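## Task

Get all three plates into the gray tray so each one rests flat on the tray's floor, staying there without the robot holding or pressing it.

## Robot and tools

Robot: two arms, left_arm and right_arm, each ending in a suction cup (no fingers). The cup point is the middle of the cup's rim (29 mm across) while it touches nothing; the cup opens along the cup point's own +z axis. About 7 cm behind the rim the tool body and camera widen to roughly 8 cm sideways, so leave room around it. Cameras: cam_left_wrist and cam_right_wrist, both 504x504, one on each wrist.

Scene frame (used in results): origin on the table top midway between the arms, +z up, +x out across the table, left_arm on the +y side. The names left and right do not match image sides. Printed positions are in metres, orientations as quaternions wxyz, velocities in m/s and rad/s; printed positions get less accurate at long reach.

Row format, shared by execute_actions and move: a single flat list of 14 numbers, each between -1 and 1. First the left arm: dx, dy, dz, rx, ry, rz, suction; then the right arm in the same order. Always give all 14, even if one arm is idle. The six motion numbers are an offset, not a pose: they are counted from the cup point's pose in the most recent result that showed it (or, before any such result, and for the second and later calls in one reply, from where the cup point is when the command begins). They are expressed in the cup point's own axes, not the scene frame. Scale: 1.0 = 0.6 m for dx/dy/dz and 180 degrees for rotation; rx, ry, rz form one rotation vector. All zeros therefore means return to that reference pose, not stay still. Suction is an absolute setting: 1 is full vacuum (about 55 kPa under ambient), fractions ask for part of that, 0.05 or less switches it off. It keeps its last value, so resend the current value to leave it unchanged; a 0 turns it off.

execute_actions: argument actions is a list holding at most one item. Empty list: just report the state. {"rows": [...], "steps": n}: up to 15 rows, n up to 15 control steps of 1/30 s (default 15); each row lasts one step, the last one repeats if steps outnumber rows, and every row is measured from the same reference pose. {"steps": n} alone: a wait up to 300 steps, counted from the previous result (thinking time included). Optional pictures (boolean) switches images on or off. A rejected call does nothing.

move: target is one 14-number row as above. The cup points travel in straight lines toward their targets, finishing together, over 0.5 to 10 s (cut off at 10 s). speed is the top path speed in m/s, 0.002 to 0.5, default 0.25; turning is capped at twice that in rad/s. Optional stop_force, in N, 9 to 40, one value for both arms: an arm's path ends when the wrist sensor feels that much extra push against the motion for two steps; that arm then backs to where it was two steps earlier and holds. Use it only with slow speed and no rotation in that arm; omit it when lifting away from something you are pressing on. Tool values are sent at the start. Paths ignore obstacles and the other arm, and the real cup point can lag, stray or overshoot the speed. The result adds a move: line with each arm's ending (done, off_target, moving, held, fault, contact) and any limits (paced = pose clipped, held = some steps blocked), plus distance from target.

wait: seconds, 0 to 10; the robot gets nothing new.
zoom_image: camera (one of the two names) and region [x0, y0, x1, y1] in image pixels from the top-left, at most 504x504, giving a sharper crop of the latest image.
finished_scene: scene = current scene number; ends and grades it permanently. Call it only once the plates sit flat in the tray on their own, with suction off and the cup clear.

Result lines: per-arm pose and velocities; Wrist force and Wrist torque in each end effector's axes (force points back into the arm when pressing; offsets up to about 4 N, noise up to 2.4 N, saturation near 50 N; "no reading" is fine); suction_measured (near 0 means no seal; part_present turns 1 at 0.50, back to 0 below 0.45); Hand target (where the controller is driving each cup point); pose unreachable and HELD (commands altered or blocked); MOTOR HOT from 70 °C, with a braking fault at 85 °C.

Motion notes: each step the command is clipped to 100 mm and 16 degrees from the measured pose, with position favoured over orientation; commands are smoothed by about 0.17 s; large moves may finish short, so check the pose and send the remainder. The simulation keeps running while you compose replies.

Picking: suction on, press the rim fully onto a flat smooth part of the plate away from edges or holes so it seals all round. Under vacuum the cup shortens, so the plate rides up to ~10 mm nearer the tool. Releasing: set the plate down on its support, then suction off, then lift at least 15 mm. If the cup seals to the table, switch suction off.

Avoid: knocking anything off the table (ends the scene), letting the arms collide, fast or deep pushes into firm surfaces (joint torque at the limit, wrist1-3 25.7 N m, others 138 N m, or 150 N external force stops the arm for 10 s), dropping or slamming plates, and holding loads long enough to overheat motors. Loose objects may occasionally get nudged.

Each tool is called after "Request:" as name([rows], argument=value, ...), one row to a line, values as JSON.

## Session

Request:
execute_actions(actions=[])

Scene clock: 0.00 s of 7200.00 s.
left_arm: end_effector_position=(+0.3575, +0.3957, +0.2285) suction_measured=0.01 part_present=0 end_effector_quat_wxyz=(+0.001, -0.169, +0.986, -0.001) end_effector_velocity=(+0.000, +0.001, +0.000) end_effector_angular_velocity=(-0.000, +0.000, +0.002) | right_arm: end_effector_position=(+0.4782, -0.3159, +0.2275) suction_measured=0.00 part_present=0 end_effector_quat_wxyz=(+0.000, +0.168, +0.986, +0.001) end_effector_velocity=(-0.000, +0.000, -0.000) end_effector_angular_velocity=(-0.000, +0.000, +0.001)
Joint positions: left_arm=[-0.316 -1.724  2.041 -1.89  -1.571 -0.841] | right_arm=[-0.314 -1.721  2.041 -1.89  -1.569  0.208]
Joint velocities: left_arm=[ 0.002 -0.    -0.    -0.    -0.    -0.   ] | right_arm=[ 0.001 -0.001  0.001  0.    -0.    -0.   ]
Motor temperatures (°C, as the motors report them): left_arm=[34 33 32 40 36 37] | right_arm=[31 33 34 44 39 41]
Wrist force (N, on the end effector, along its own x y z axes, offset not removed): no reading
Wrist torque (N m, same axes, about the end effector's origin, offset not removed): no reading
Hand target (left_arm): +0.358, +0.396, +0.229; +0.001, -0.169, +0.986, -0.001
Hand target (right_arm): +0.478, -0.316, +0.227; +0.000, +0.168, +0.986, +0.001

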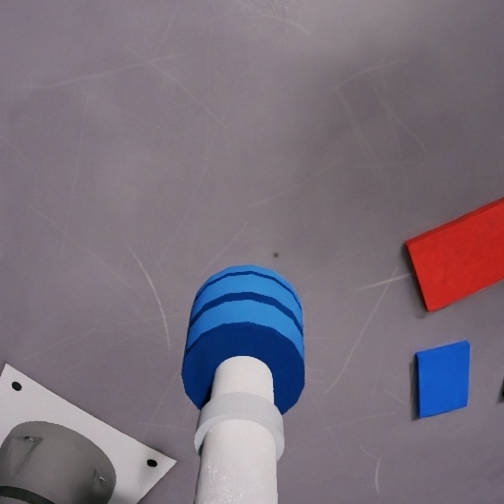

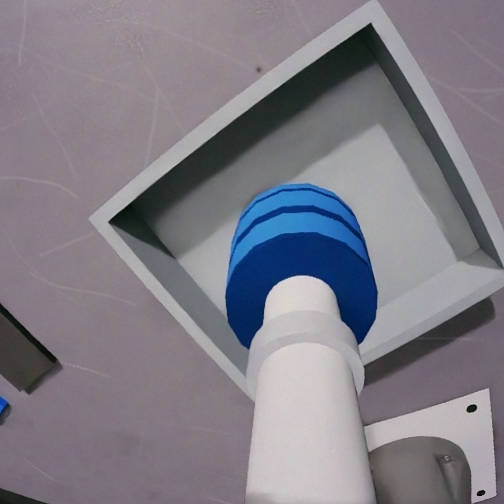

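Request:
move(target=[0,-0.3,-0.15,0,0,0,0,0,0.1,-0.15,0,0,0,0])

Scene clock: 6.40 s of 7200.00 s.
left_arm: end_effector_position=(+0.4169, +0.2261, +0.3186) suction_measured=0.01 part_present=0 end_effector_quat_wxyz=(+0.001, -0.169, +0.986, -0.001) end_effector_velocity=(+0.001, -0.002, +0.001) end_effector_angular_velocity=(+0.000, +0.001, -0.001) | right_arm: end_effector_position=(+0.4981, -0.2592, +0.3174) suction_measured=0.00 part_present=0 end_effector_quat_wxyz=(-0.000, +0.168, +0.986, +0.001) end_effector_velocity=(+0.000, +0.001, +0.000) end_effector_angular_velocity=(-0.000, +0.001, -0.001)
Joint positions: left_arm=[-0.541 -1.49   1.581 -1.665 -1.571 -1.066] | right_arm=[-0.179 -1.682  1.773 -1.661 -1.569  0.344]
Joint velocities: left_arm=[-0.002  0.004 -0.007  0.004 -0.    -0.001] | right_arm=[ 0.001  0.001 -0.003  0.002 -0.     0.002]
Motor temperatures (°C, as the motors report them): left_arm=[34 33 32 40 36 37] | right_arm=[31 33 34 44 39 41]
Wrist force (N, on the end effector, along its own x y z axes, offset not removed): left_arm=[0.6 -1.6 2.6] | right_arm=[0.9 0.9 -1.9]
Wrist torque (N m, same axes, about the end effector's origin, offset not removed): left_arm=[-0.26 -0.03 0.00] | right_arm=[0.06 -0.33 -0.24]
Hand target (left_arm): +0.417, +0.226, +0.319; +0.001, -0.169, +0.986, -0.001
Hand target (right_arm): +0.498, -0.259, +0.317; -0.000, +0.168, +0.986, +0.001
Off the commanded pose (left_arm): 0.000 m, 0 deg.
Off the commanded pose (right_arm): 0.000 m, 0 deg.
After step 90, 2.00 s passed at rest.
move: done

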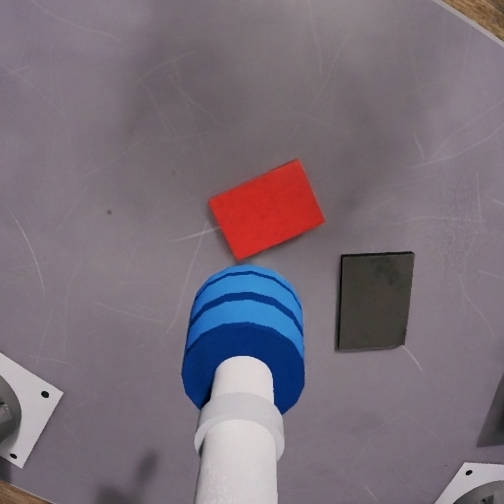

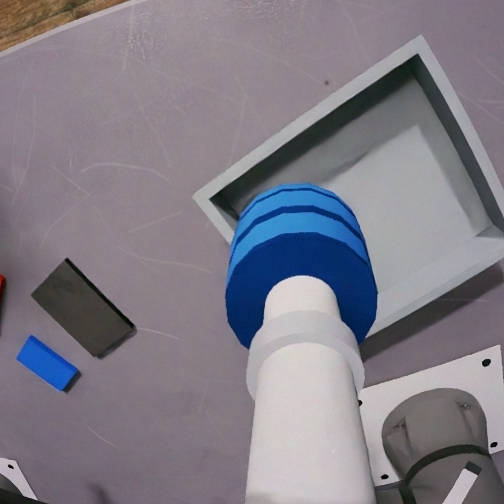

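Request:
move(target=[0.17,-0.04,0.36,0,0,0,0,0,-0.1,0,0,0,0,0])

Scene clock: 15.17 s of 7200.00 s.
left_arm: end_effector_position=(+0.3289, +0.1692, +0.1026) suction_measured=0.01 part_present=0 end_effector_quat_wxyz=(+0.001, -0.169, +0.986, -0.001) end_effector_velocity=(-0.000, -0.000, -0.002) end_effector_angular_velocity=(-0.000, -0.001, +0.001) | right_arm: end_effector_position=(+0.4782, -0.3159, +0.3174) suction_measured=0.00 part_present=0 end_effector_quat_wxyz=(+0.000, +0.168, +0.986, +0.001) end_effector_velocity=(-0.000, -0.000, +0.000) end_effector_angular_velocity=(+0.000, -0.000, +0.000)
Joint positions: left_arm=[-0.746 -1.394  2.073 -2.253 -1.571 -1.271] | right_arm=[-0.314 -1.766  1.842 -1.647 -1.569  0.208]
Joint velocities: left_arm=[-0.001  0.003  0.003 -0.007  0.001 -0.002] | right_arm=[-0.001 -0.001  0.     0.     0.    -0.001]
Motor temperatures (°C, as the motors report them): left_arm=[34 33 32 40 36 37] | right_arm=[31 33 34 44 39 41]
Wrist force (N, on the end effector, along its own x y z axes, offset not removed): left_arm=[-2.8 -3.6 2.0] | right_arm=[2.6 1.6 -0.5]
Wrist torque (N m, same axes, about the end effector's origin, offset not removed): left_arm=[-0.75 0.50 0.02] | right_arm=[0.02 -0.40 -0.06]
Hand target (left_arm): +0.329, +0.169, +0.102; +0.001, -0.169, +0.986, -0.001
Hand target (right_arm): +0.478, -0.316, +0.317; +0.000, +0.168, +0.986, +0.001
Off the commanded pose (left_arm): 0.000 m, 0 deg.
Off the commanded pose (right_arm): 0.000 m, 0 deg.
After step 90, 4.23 s passed at rest.
move: done

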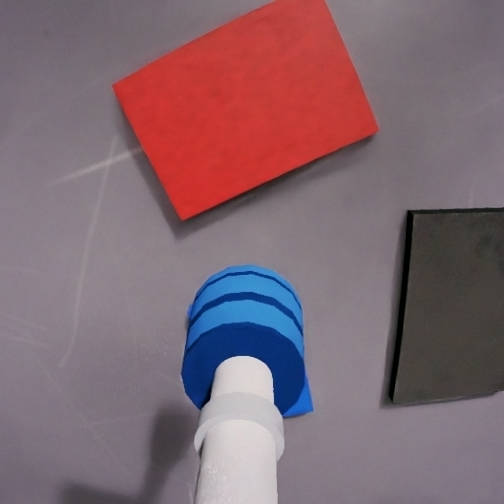

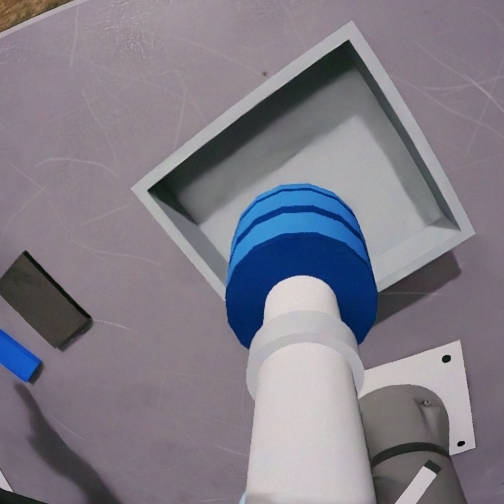

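Request:
move(target=[-0.1,0,0.12,0,0,0,0,0,0,0,0,0,0,0])

Scene clock: 21.87 s of 7200.00 s.
left_arm: end_effector_position=(+0.3856, +0.1891, +0.0307) suction_measured=0.01 part_present=0 end_effector_quat_wxyz=(+0.001, -0.169, +0.986, -0.001) end_effector_velocity=(+0.002, +0.000, -0.001) end_effector_angular_velocity=(-0.000, +0.000, +0.001) | right_arm: end_effector_position=(+0.4782, -0.3159, +0.3174) suction_measured=0.00 part_present=0 end_effector_quat_wxyz=(+0.000, +0.168, +0.986, +0.001) end_effector_velocity=(-0.000, +0.000, +0.000) end_effector_angular_velocity=(-0.000, -0.000, +0.001)
Joint positions: left_arm=[-0.634 -1.192  2.042 -2.424 -1.571 -1.158] | right_arm=[-0.314 -1.766  1.842 -1.647 -1.569  0.208]
Joint velocities: left_arm=[ 0.003  0.005 -0.002 -0.003 -0.     0.002] | right_arm=[ 0.001 -0.     0.     0.    -0.    -0.   ]
Motor temperatures (°C, as the motors report them): left_arm=[34 33 32 40 36 37] | right_arm=[31 33 34 44 39 41]
Wrist force (N, on the end effector, along its own x y z axes, offset not removed): left_arm=[3.4 2.4 6.3] | right_arm=[0.6 0.6 -0.6]
Wrist torque (N m, same axes, about the end effector's origin, offset not removed): left_arm=[0.00 -0.49 0.20] | right_arm=[0.06 -0.08 -0.30]
Hand target (left_arm): +0.386, +0.189, +0.031; +0.001, -0.169, +0.986, -0.001
Hand target (right_arm): +0.478, -0.316, +0.317; +0.000, +0.168, +0.986, +0.001
Off the commanded pose (left_arm): 0.000 m, 0 deg.
Off the commanded pose (right_arm): 0.000 m, 0 deg.
After step 90, 2.73 s passed at rest.
move: done

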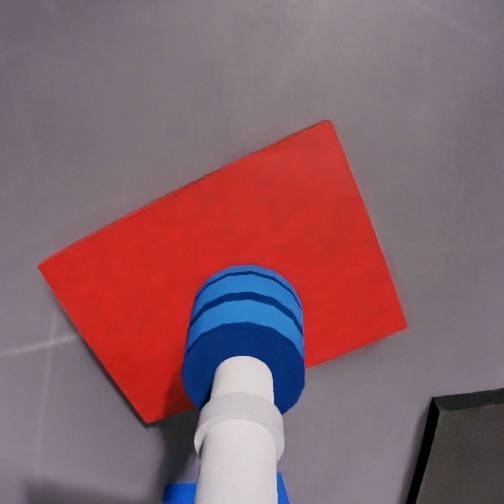

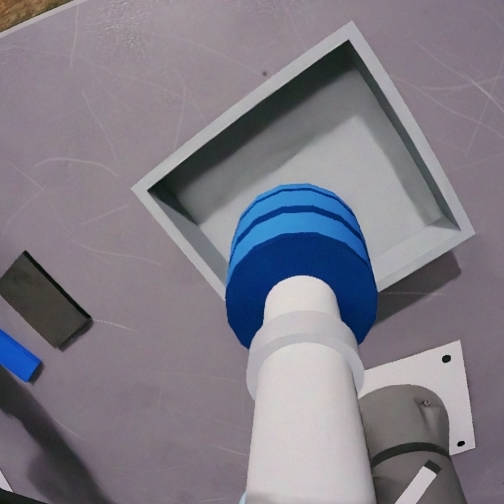

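Request:
move(target=[0.15,0.55,-0.35,0,0,0,0,0.425,0.747,0.47,0,0,0,0])

Scene clock: 34.07 s of 7200.00 s.
left_arm: end_effector_position=(+0.1910, +0.4710, +0.2406) suction_measured=0.01 part_present=0 end_effector_quat_wxyz=(+0.001, -0.169, +0.986, -0.001) end_effector_velocity=(-0.001, +0.001, +0.001) end_effector_angular_velocity=(+0.000, -0.000, +0.001) | right_arm: end_effector_position=(+0.3856, +0.1917, +0.0350) suction_measured=0.00 part_present=0 end_effector_quat_wxyz=(-0.001, +0.168, +0.986, +0.000) end_effector_velocity=(+0.001, +0.001, -0.001) end_effector_angular_velocity=(-0.000, +0.000, -0.001)
Joint positions: left_arm=[-0.38  -2.272  2.31  -1.611 -1.57  -0.905] | right_arm=[ 0.675 -0.943  1.6   -2.228 -1.569  1.198]
Joint velocities: left_arm=[ 0.003 -0.003 -0.001  0.004  0.     0.002] | right_arm=[ 0.     0.003 -0.005  0.001 -0.     0.001]
Motor temperatures (°C, as the motors report them): left_arm=[34 33 32 40 36 37] | right_arm=[31 33 34 44 39 41]
Wrist force (N, on the end effector, along its own x y z axes, offset not removed): left_arm=[1.6 2.6 0.5] | right_arm=[4.0 0.6 0.5]
Wrist torque (N m, same axes, about the end effector's origin, offset not removed): left_arm=[0.25 -0.08 -0.03] | right_arm=[-0.03 -0.70 -0.19]
Hand target (left_arm): +0.191, +0.471, +0.241; +0.001, -0.169, +0.986, -0.001
Hand target (right_arm): +0.386, +0.192, +0.035; -0.001, +0.168, +0.986, +0.000
Off the commanded pose (left_arm): 0.001 m, 0 deg.
Off the commanded pose (right_arm): 0.002 m, 0 deg.
After step 90, 6.23 s passed at rest.
move: done

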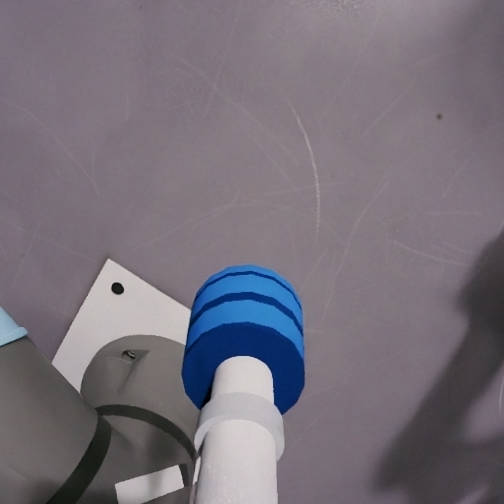

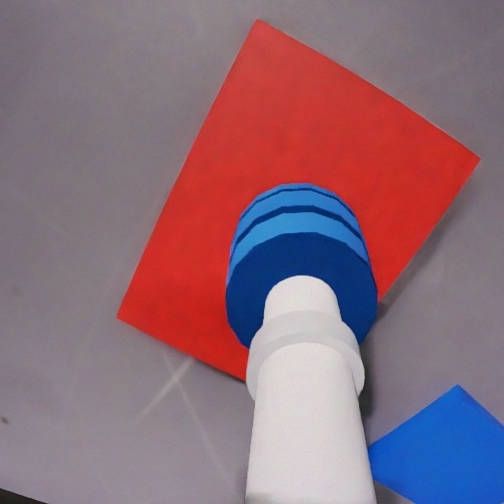

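Request:
move(target=[0,0,0,0,0,0,0,0,0,0.06,0,0,0,1], speed=0.01, stop_force=10)

Request:
move(target=[0,0,0,0,0,0,0,0,0,-0.25,0,0,0,1])

Scene clock: 41.63 s of 7200.00 s.
left_arm: end_effector_position=(+0.1910, +0.4710, +0.2406) suction_measured=0.01 part_present=0 end_effector_quat_wxyz=(+0.001, -0.169, +0.986, -0.001) end_effector_velocity=(-0.000, -0.000, +0.000) end_effector_angular_velocity=(-0.001, +0.000, -0.000) | right_arm: end_effector_position=(+0.3856, +0.1917, -0.0004) suction_measured=0.99 part_present=1 end_effector_quat_wxyz=(-0.001, +0.168, +0.986, +0.001) end_effector_velocity=(+0.000, -0.001, +0.001) end_effector_angular_velocity=(-0.002, +0.001, -0.001)
Joint positions: left_arm=[-0.38  -2.272  2.31  -1.611 -1.57  -0.905] | right_arm=[ 0.675 -0.89   1.619 -2.3   -1.569  1.198]
Joint velocities: left_arm=[-0.     0.    -0.    -0.    -0.001  0.   ] | right_arm=[-0.001 -0.003  0.     0.005 -0.     0.   ]
Motor temperatures (°C, as the motors report them): left_arm=[34 33 32 40 36 37] | right_arm=[31 33 34 44 39 41]
Wrist force (N, on the end effector, along its own x y z axes, offset not removed): left_arm=[1.2 1.7 2.1] | right_arm=[7.4 -5.6 -27.9]
Wrist torque (N m, same axes, about the end effector's origin, offset not removed): left_arm=[0.08 -0.02 0.11] | right_arm=[-0.15 -0.94 -0.27]
Hand target (left_arm): +0.191, +0.471, +0.241; +0.001, -0.169, +0.986, -0.001
Hand target (right_arm): +0.386, +0.192, -0.000; -0.001, +0.168, +0.986, +0.001
Off the commanded pose (left_arm): 0.000 m, 0 deg.
Off the commanded pose (right_arm): 0.001 m, 0 deg.
After step 90, 0.67 s passed at rest.
move: contact (right_arm)

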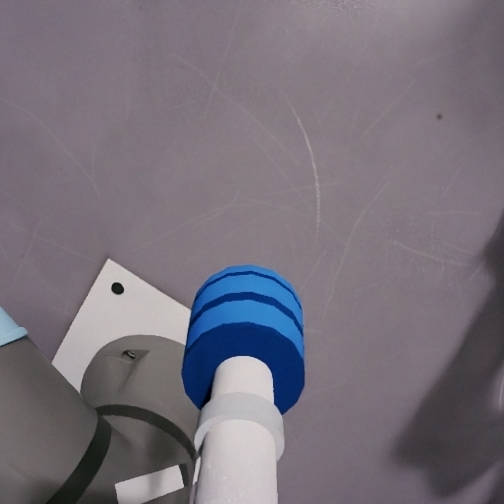

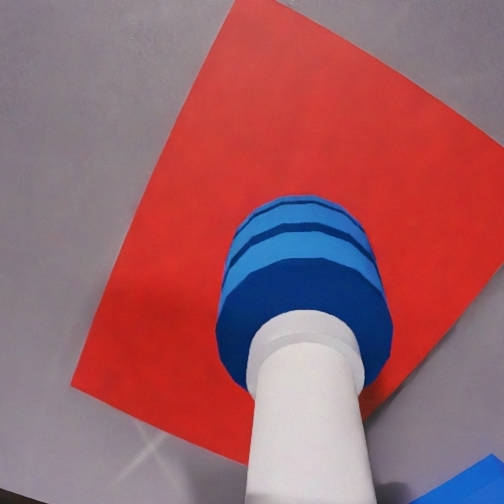

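Scene clock: 42.80 s of 7200.00 s.
left_arm: end_effector_position=(+0.1910, +0.4710, +0.2406) suction_measured=0.01 part_present=0 end_effector_quat_wxyz=(+0.001, -0.169, +0.986, -0.001) end_effector_velocity=(+0.000, -0.000, -0.000) end_effector_angular_velocity=(+0.000, -0.000, -0.001) | right_arm: end_effector_position=(+0.3856, +0.1918, +0.1495) suction_measured=1.00 part_present=1 end_effector_quat_wxyz=(-0.001, +0.168, +0.986, +0.001) end_effector_velocity=(+0.001, -0.000, +0.002) end_effector_angular_velocity=(-0.000, -0.000, -0.001)
Joint positions: left_arm=[-0.38  -2.272  2.31  -1.611 -1.57  -0.905] | right_arm=[ 0.675 -1.08   1.489 -1.98  -1.569  1.198]
Joint velocities: left_arm=[-0.001  0.     0.     0.     0.     0.   ] | right_arm=[-0.001 -0.002 -0.003  0.005 -0.001  0.   ]
Motor temperatures (°C, as the motors report them): left_arm=[34 33 32 40 36 37] | right_arm=[31 33 34 44 39 41]
Wrist force (N, on the end effector, along its own x y z axes, offset not removed): left_arm=[-3.4 -0.2 4.6] | right_arm=[0.1 0.6 0.6]
Wrist torque (N m, same axes, about the end effector's origin, offset not removed): left_arm=[-0.18 0.55 -0.10] | right_arm=[-0.01 -0.21 -0.26]
Hand target (left_arm): +0.191, +0.471, +0.241; +0.001, -0.169, +0.986, -0.001
Hand target (right_arm): +0.386, +0.192, +0.150; -0.001, +0.168, +0.986, +0.001
Off the commanded pose (left_arm): 0.000 m, 0 deg.
Off the commanded pose (right_arm): 0.000 m, 0 deg.
move: done

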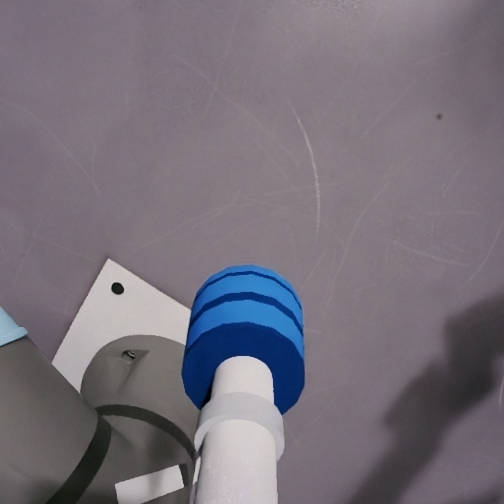

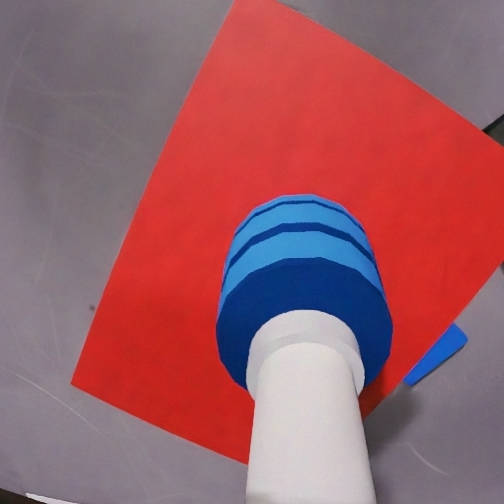

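Request:
move(target=[0,0,0,0,0,0,0,-0.275,-0.88,0,0,0,-0.36,1])

Scene clock: 53.23 s of 7200.00 s.
left_arm: end_effector_position=(+0.1910, +0.4710, +0.2406) suction_measured=0.01 part_present=0 end_effector_quat_wxyz=(+0.001, -0.169, +0.986, -0.001) end_effector_velocity=(+0.000, +0.000, -0.000) end_effector_angular_velocity=(+0.000, -0.000, +0.000) | right_arm: end_effector_position=(+0.3667, -0.3614, +0.1500) suction_measured=1.00 part_present=1 end_effector_quat_wxyz=(+0.001, -0.386, +0.923, +0.000) end_effector_velocity=(+0.000, -0.002, +0.000) end_effector_angular_velocity=(+0.004, -0.001, +0.005)
Joint positions: left_arm=[-0.38  -2.272  2.31  -1.611 -1.57  -0.905] | right_arm=[-0.517 -1.984  2.431 -2.018 -1.57  -1.125]
Joint velocities: left_arm=[ 0.  0.  0. -0.  0.  0.] | right_arm=[-0.01  -0.002  0.     0.002  0.004 -0.015]
Motor temperatures (°C, as the motors report them): left_arm=[34 33 32 40 36 37] | right_arm=[31 33 34 44 39 41]
Wrist force (N, on the end effector, along its own x y z axes, offset not removed): left_arm=[1.7 1.0 0.3] | right_arm=[3.1 1.6 0.7]
Wrist torque (N m, same axes, about the end effector's origin, offset not removed): left_arm=[0.04 0.01 0.01] | right_arm=[0.09 -0.69 -0.26]
Hand target (left_arm): +0.191, +0.471, +0.241; +0.001, -0.169, +0.986, -0.001
Hand target (right_arm): +0.367, -0.362, +0.150; +0.001, -0.386, +0.923, +0.001
Off the commanded pose (left_arm): 0.000 m, 0 deg.
Off the commanded pose (right_arm): 0.001 m, 0 deg.
After step 90, 4.57 s passed at rest.
move: done

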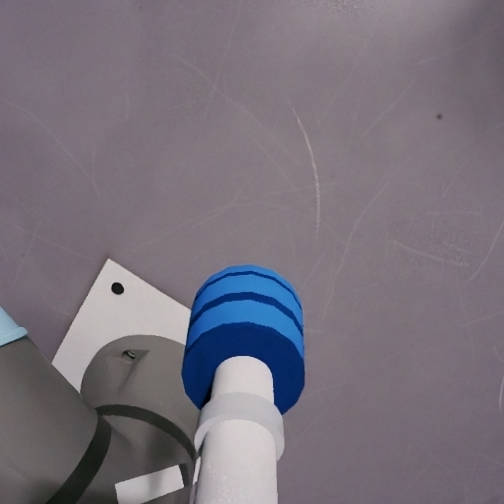

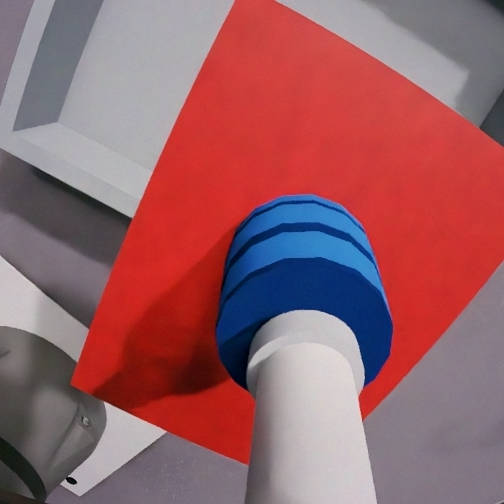

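Request:
move(target=[0,0,0,0,0,0,0,-0.035,-0.02,0.09,0,0,0,1], speed=0.08)

Scene clock: 63.60 s of 7200.00 s.
left_arm: end_effector_position=(+0.1910, +0.4710, +0.2406) suction_measured=0.01 part_present=0 end_effector_quat_wxyz=(+0.001, -0.169, +0.986, -0.001) end_effector_velocity=(-0.000, +0.000, +0.000) end_effector_angular_velocity=(-0.000, -0.000, +0.000) | right_arm: end_effector_position=(+0.3899, -0.3549, +0.0961) suction_measured=1.00 part_present=1 end_effector_quat_wxyz=(+0.000, -0.386, +0.923, +0.000) end_effector_velocity=(+0.001, +0.000, -0.002) end_effector_angular_velocity=(+0.000, +0.001, +0.001)
Joint positions: left_arm=[-0.38  -2.272  2.31  -1.611 -1.57  -0.905] | right_arm=[-0.472 -1.794  2.481 -2.258 -1.57  -1.08 ]
Joint velocities: left_arm=[ 0. -0. -0.  0.  0. -0.] | right_arm=[ 0.002  0.009  0.001 -0.008 -0.     0.001]
Motor temperatures (°C, as the motors report them): left_arm=[34 33 32 40 36 37] | right_arm=[31 33 34 44 39 41]
Wrist force (N, on the end effector, along its own x y z axes, offset not removed): left_arm=[0.9 -0.8 0.9] | right_arm=[1.8 1.2 -0.1]
Wrist torque (N m, same axes, about the end effector's origin, offset not removed): left_arm=[-0.21 -0.09 0.07] | right_arm=[0.11 -0.45 -0.17]
Hand target (left_arm): +0.191, +0.471, +0.241; +0.001, -0.169, +0.986, -0.001
Hand target (right_arm): +0.390, -0.355, +0.096; +0.001, -0.386, +0.923, +0.000
Off the commanded pose (left_arm): 0.000 m, 0 deg.
Off the commanded pose (right_arm): 0.000 m, 0 deg.
After step 90, 6.17 s passed at rest.
move: done

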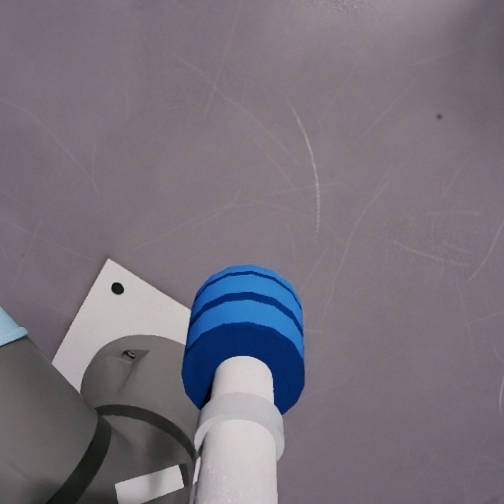

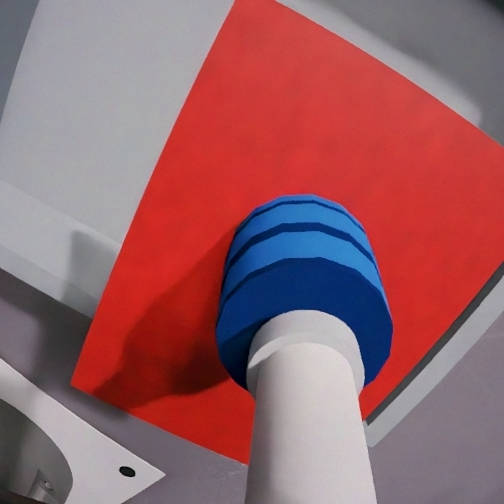

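Request:
move(target=[0,0,0,0,0,0,0,-0.05,-0.018,0.02,0,0,0,1], speed=0.05)

Scene clock: 68.03 s of 7200.00 s.
left_arm: end_effector_position=(+0.1910, +0.4710, +0.2406) suction_measured=0.01 part_present=0 end_effector_quat_wxyz=(+0.001, -0.169, +0.986, -0.001) end_effector_velocity=(+0.000, -0.000, +0.000) end_effector_angular_velocity=(-0.000, -0.000, -0.000) | right_arm: end_effector_position=(+0.4186, -0.3411, +0.0841) suction_measured=1.00 part_present=1 end_effector_quat_wxyz=(+0.001, -0.386, +0.923, +0.000) end_effector_velocity=(+0.001, +0.001, -0.000) end_effector_angular_velocity=(-0.002, -0.001, +0.000)
Joint positions: left_arm=[-0.38  -2.272  2.31  -1.611 -1.57  -0.905] | right_arm=[-0.409 -1.673  2.43  -2.327 -1.569 -1.017]
Joint velocities: left_arm=[-0.  0. -0.  0.  0.  0.] | right_arm=[ 0.004  0.005 -0.003 -0.003 -0.002  0.004]
Motor temperatures (°C, as the motors report them): left_arm=[34 33 32 40 36 37] | right_arm=[31 33 34 44 39 41]
Wrist force (N, on the end effector, along its own x y z axes, offset not removed): left_arm=[1.2 3.0 0.5] | right_arm=[4.5 -0.8 -0.7]
Wrist torque (N m, same axes, about the end effector's origin, offset not removed): left_arm=[0.39 0.05 0.16] | right_arm=[-0.20 -0.68 -0.22]
Hand target (left_arm): +0.191, +0.471, +0.241; +0.001, -0.169, +0.986, -0.001
Hand target (right_arm): +0.419, -0.341, +0.084; +0.000, -0.386, +0.923, +0.000
Off the commanded pose (left_arm): 0.000 m, 0 deg.
Off the commanded pose (right_arm): 0.000 m, 0 deg.
After step 90, 0.37 s passed at rest.
move: done

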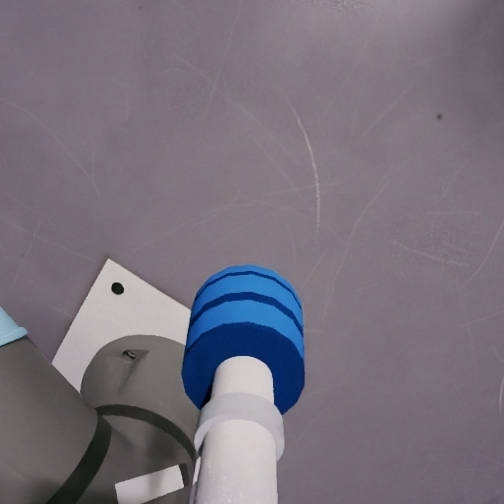

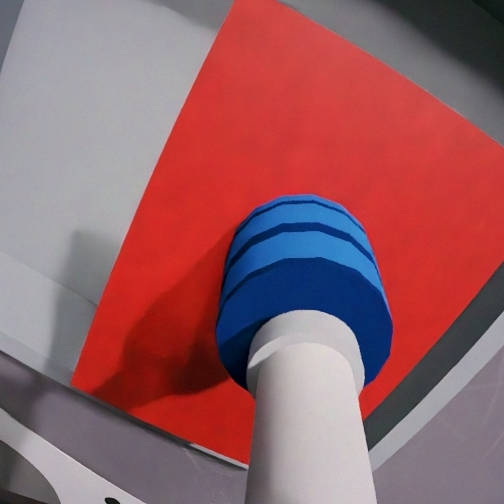

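Request:
move(target=[0,0,0,0,0,0,0,-0.012,-0.006,0.14,0,0,0,1], speed=0.015, stop_force=9)

Scene clock: 76.43 s of 7200.00 s.
left_arm: end_effector_position=(+0.1910, +0.4710, +0.2406) suction_measured=0.01 part_present=0 end_effector_quat_wxyz=(+0.001, -0.169, +0.986, -0.001) end_effector_velocity=(-0.000, -0.000, -0.000) end_effector_angular_velocity=(+0.000, +0.000, -0.000) | right_arm: end_effector_position=(+0.4258, -0.3385, +0.0023) suction_measured=1.00 part_present=1 end_effector_quat_wxyz=(+0.000, -0.386, +0.923, +0.001) end_effector_velocity=(-0.002, +0.001, +0.003) end_effector_angular_velocity=(+0.002, +0.008, +0.000)
Joint positions: left_arm=[-0.38  -2.272  2.31  -1.611 -1.57  -0.905] | right_arm=[-0.397 -1.41   2.499 -2.66  -1.569 -1.005]
Joint velocities: left_arm=[-0. -0.  0.  0.  0.  0.] | right_arm=[-0.    -0.014 -0.001  0.023 -0.    -0.   ]
Motor temperatures (°C, as the motors report them): left_arm=[34 33 32 40 36 37] | right_arm=[31 33 34 44 39 41]
Wrist force (N, on the end effector, along its own x y z axes, offset not removed): left_arm=[-0.9 2.1 0.3] | right_arm=[-2.1 -5.7 -43.6]
Wrist torque (N m, same axes, about the end effector's origin, offset not removed): left_arm=[0.13 0.29 0.00] | right_arm=[-0.08 -0.28 -0.28]
Hand target (left_arm): +0.191, +0.471, +0.241; +0.001, -0.169, +0.986, -0.001
Hand target (right_arm): +0.426, -0.339, +0.003; +0.000, -0.386, +0.923, +0.000
Off the commanded pose (left_arm): 0.000 m, 0 deg.
Off the commanded pose (right_arm): 0.002 m, 0 deg.
move: contact (right_arm)

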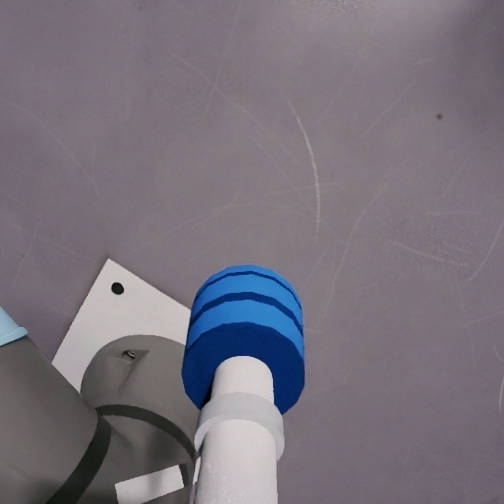

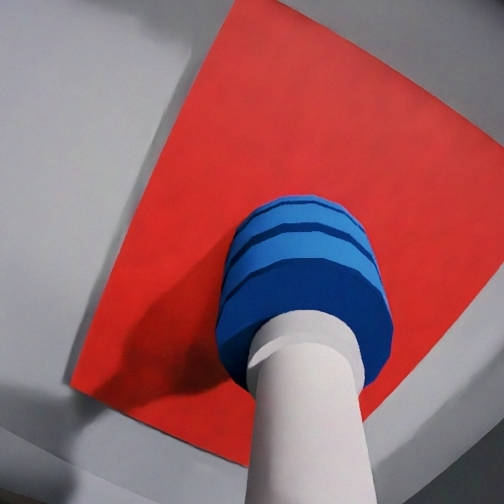

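Request:
move(target=[0,0,0,0,0,0,0,0,0,-0.005,0,0,0,0], speed=0.005)

Request:
move(target=[0,0,0,0,0,0,0,0.1,0,-0.4,0,0,0,0], speed=0.15)

Scene clock: 80.87 s of 7200.00 s.
left_arm: end_effector_position=(+0.1910, +0.4710, +0.2406) suction_measured=0.01 part_present=0 end_effector_quat_wxyz=(+0.001, -0.169, +0.986, -0.001) end_effector_velocity=(+0.000, +0.000, +0.000) end_effector_angular_velocity=(-0.000, -0.000, +0.002) | right_arm: end_effector_position=(+0.4258, -0.3385, +0.0053) suction_measured=0.00 part_present=0 end_effector_quat_wxyz=(+0.000, -0.386, +0.923, +0.001) end_effector_velocity=(-0.000, -0.000, +0.001) end_effector_angular_velocity=(+0.000, +0.001, -0.002)
Joint positions: left_arm=[-0.38  -2.272  2.31  -1.611 -1.57  -0.905] | right_arm=[-0.397 -1.42   2.496 -2.648 -1.569 -1.005]
Joint velocities: left_arm=[ 0.002 -0.    -0.    -0.    -0.     0.   ] | right_arm=[-0.    -0.002 -0.001  0.004  0.     0.001]
Motor temperatures (°C, as the motors report them): left_arm=[34 33 32 40 36 37] | right_arm=[31 33 34 44 39 41]
Wrist force (N, on the end effector, along its own x y z axes, offset not removed): left_arm=[2.0 -3.0 0.8] | right_arm=[2.0 -0.1 -6.2]
Wrist torque (N m, same axes, about the end effector's origin, offset not removed): left_arm=[-0.40 -0.29 -0.11] | right_arm=[-0.07 -0.43 -0.22]
Hand target (left_arm): +0.191, +0.471, +0.241; +0.001, -0.169, +0.986, -0.001
Hand target (right_arm): +0.426, -0.339, +0.005; +0.000, -0.386, +0.923, +0.001
Off the commanded pose (left_arm): 0.000 m, 0 deg.
Off the commanded pose (right_arm): 0.000 m, 0 deg.
After step 90, 0.70 s passed at rest.
move: done

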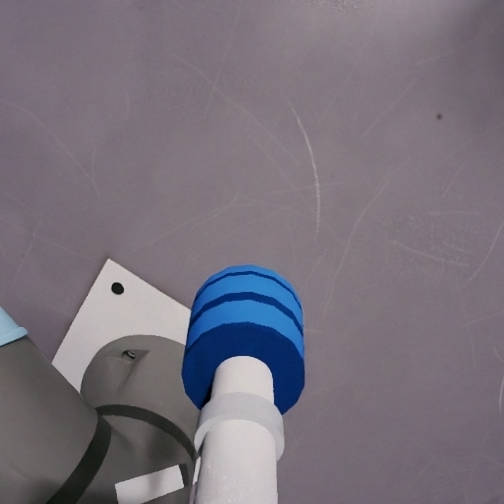

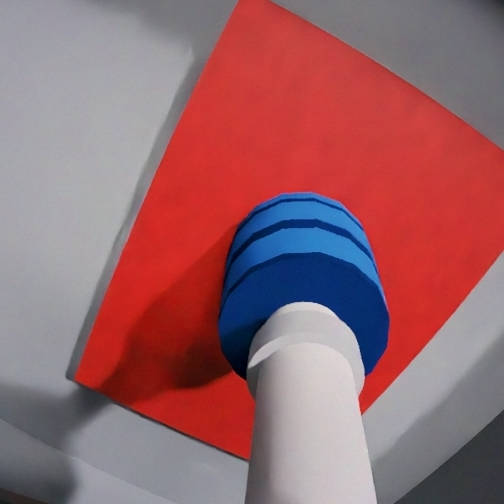

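Scene clock: 83.03 s of 7200.00 s.
left_arm: end_effector_position=(+0.1910, +0.4710, +0.2406) suction_measured=0.01 part_present=0 end_effector_quat_wxyz=(+0.001, -0.169, +0.986, -0.001) end_effector_velocity=(-0.000, -0.000, -0.000) end_effector_angular_velocity=(-0.001, +0.000, -0.000) | right_arm: end_effector_position=(+0.3838, -0.3813, +0.2454) suction_measured=0.00 part_present=0 end_effector_quat_wxyz=(+0.001, -0.386, +0.923, +0.000) end_effector_velocity=(-0.000, -0.001, +0.002) end_effector_angular_velocity=(+0.001, +0.000, -0.001)
Joint positions: left_arm=[-0.38  -2.272  2.31  -1.611 -1.57  -0.905] | right_arm=[-0.561 -2.025  2.196 -1.743 -1.569 -1.169]
Joint velocities: left_arm=[-0.     0.     0.    -0.    -0.001  0.   ] | right_arm=[-0.003 -0.002 -0.004  0.007  0.001 -0.002]
Motor temperatures (°C, as the motors report them): left_arm=[34 33 32 40 36 37] | right_arm=[31 33 34 44 39 41]
Wrist force (N, on the end effector, along its own x y z axes, offset not removed): left_arm=[-0.9 2.4 0.8] | right_arm=[2.7 0.6 0.2]
Wrist torque (N m, same axes, about the end effector's origin, offset not removed): left_arm=[0.24 0.41 -0.04] | right_arm=[0.00 -0.42 -0.18]
Hand target (left_arm): +0.191, +0.471, +0.241; +0.001, -0.169, +0.986, -0.001
Hand target (right_arm): +0.384, -0.381, +0.246; +0.001, -0.386, +0.923, +0.000
Off the commanded pose (left_arm): 0.000 m, 0 deg.
Off the commanded pose (right_arm): 0.000 m, 0 deg.
move: done

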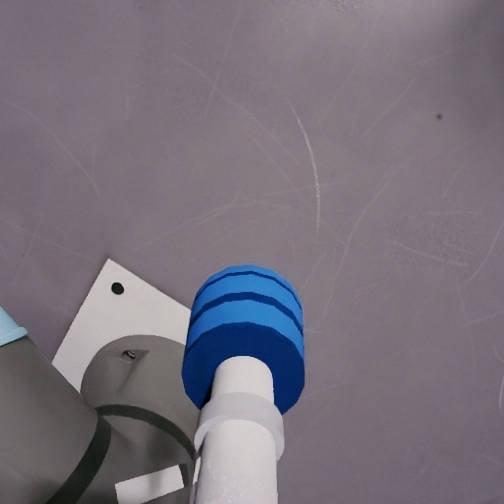

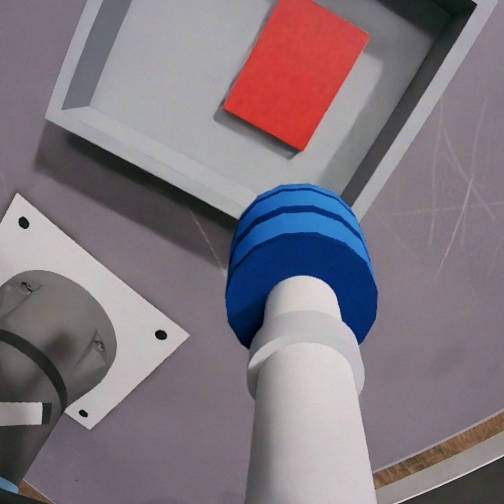

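Request:
move(target=[0,0,0,0,0,0,0,-0.452,0.582,0.2,0,0,0,0])

Request:
move(target=[0,0,0,0,0,0,0,0,0,0.15,0,0,0,0])

Scene clock: 93.53 s of 7200.00 s.
left_arm: end_effector_position=(+0.1910, +0.4710, +0.2406) suction_measured=0.01 part_present=0 end_effector_quat_wxyz=(+0.001, -0.169, +0.986, -0.001) end_effector_velocity=(-0.000, +0.000, -0.000) end_effector_angular_velocity=(-0.000, +0.001, +0.001) | right_arm: end_effector_position=(+0.3251, +0.0575, +0.1250) suction_measured=0.00 part_present=0 end_effector_quat_wxyz=(-0.000, -0.386, +0.923, +0.001) end_effector_velocity=(-0.000, +0.002, -0.000) end_effector_angular_velocity=(-0.001, -0.000, -0.001)
Joint positions: left_arm=[-0.38  -2.272  2.31  -1.611 -1.57  -0.905] | right_arm=[ 0.594 -1.367  1.967 -2.172 -1.569 -0.014]
Joint velocities: left_arm=[ 0.001  0.     0.     0.    -0.    -0.   ] | right_arm=[ 0.003  0.004 -0.004 -0.    -0.001  0.004]
Motor temperatures (°C, as the motors report them): left_arm=[34 33 32 40 36 37] | right_arm=[31 33 34 44 39 41]
Wrist force (N, on the end effector, along its own x y z axes, offset not removed): left_arm=[-0.3 -1.8 -2.2] | right_arm=[2.2 1.5 -2.6]
Wrist torque (N m, same axes, about the end effector's origin, offset not removed): left_arm=[-0.42 0.22 0.00] | right_arm=[0.07 -0.45 -0.21]
Hand target (left_arm): +0.191, +0.471, +0.241; +0.001, -0.169, +0.986, -0.001
Hand target (right_arm): +0.325, +0.058, +0.125; -0.000, -0.386, +0.923, +0.001
Off the commanded pose (left_arm): 0.000 m, 0 deg.
Off the commanded pose (right_arm): 0.001 m, 0 deg.
After step 90, 5.07 s passed at rest.
move: done

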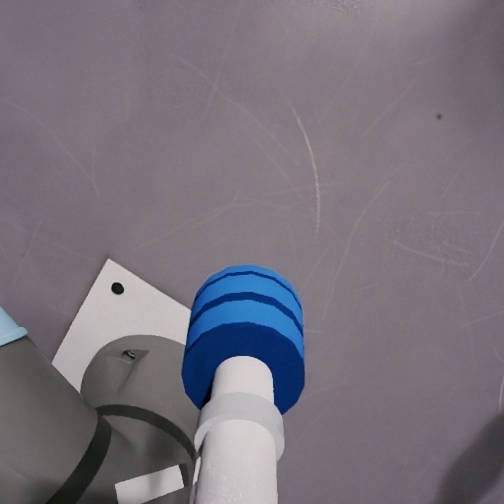

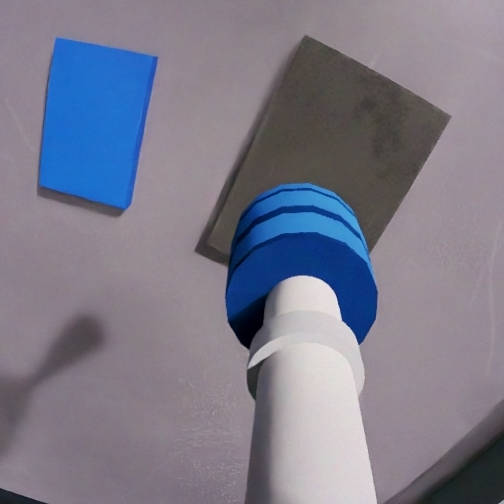

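Scene clock: 94.50 s of 7200.00 s.
left_arm: end_effector_position=(+0.1910, +0.4710, +0.2406) suction_measured=0.01 part_present=0 end_effector_quat_wxyz=(+0.001, -0.169, +0.986, -0.001) end_effector_velocity=(+0.000, +0.000, +0.000) end_effector_angular_velocity=(+0.000, -0.000, +0.001) | right_arm: end_effector_position=(+0.3251, +0.0574, +0.0351) suction_measured=0.00 part_present=0 end_effector_quat_wxyz=(-0.000, -0.386, +0.923, +0.001) end_effector_velocity=(+0.001, +0.000, -0.001) end_effector_angular_velocity=(+0.002, -0.001, -0.002)
Joint positions: left_arm=[-0.38  -2.272  2.31  -1.611 -1.57  -0.905] | right_arm=[ 0.594 -1.212  2.057 -2.416 -1.57  -0.014]
Joint velocities: left_arm=[ 0.001  0.    -0.     0.     0.     0.   ] | right_arm=[-0.001  0.004  0.    -0.006  0.001  0.001]
Motor temperatures (°C, as the motors report them): left_arm=[34 33 32 40 36 37] | right_arm=[31 33 34 44 39 41]
Wrist force (N, on the end effector, along its own x y z axes, offset not removed): left_arm=[2.5 0.2 1.0] | right_arm=[3.1 -1.5 0.2]
Wrist torque (N m, same axes, about the end effector's origin, offset not removed): left_arm=[0.03 -0.24 0.24] | right_arm=[-0.41 -0.62 -0.16]
Hand target (left_arm): +0.191, +0.471, +0.241; +0.001, -0.169, +0.986, -0.001
Hand target (right_arm): +0.325, +0.057, +0.035; -0.000, -0.386, +0.923, +0.001
Off the commanded pose (left_arm): 0.000 m, 0 deg.
Off the commanded pose (right_arm): 0.000 m, 0 deg.
move: done

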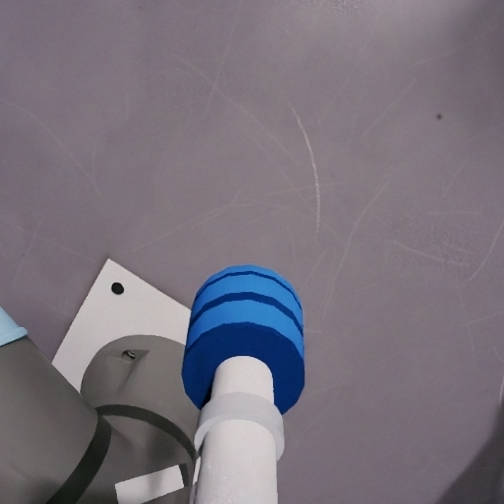

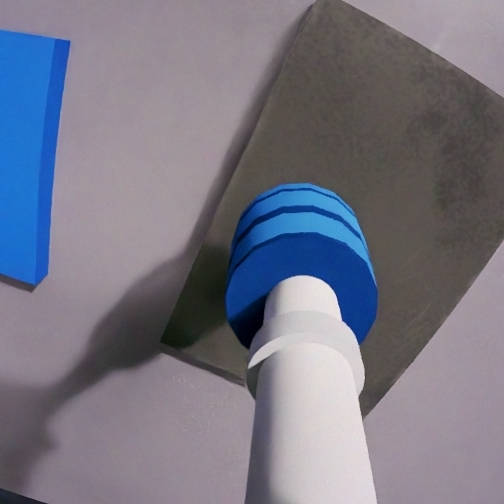

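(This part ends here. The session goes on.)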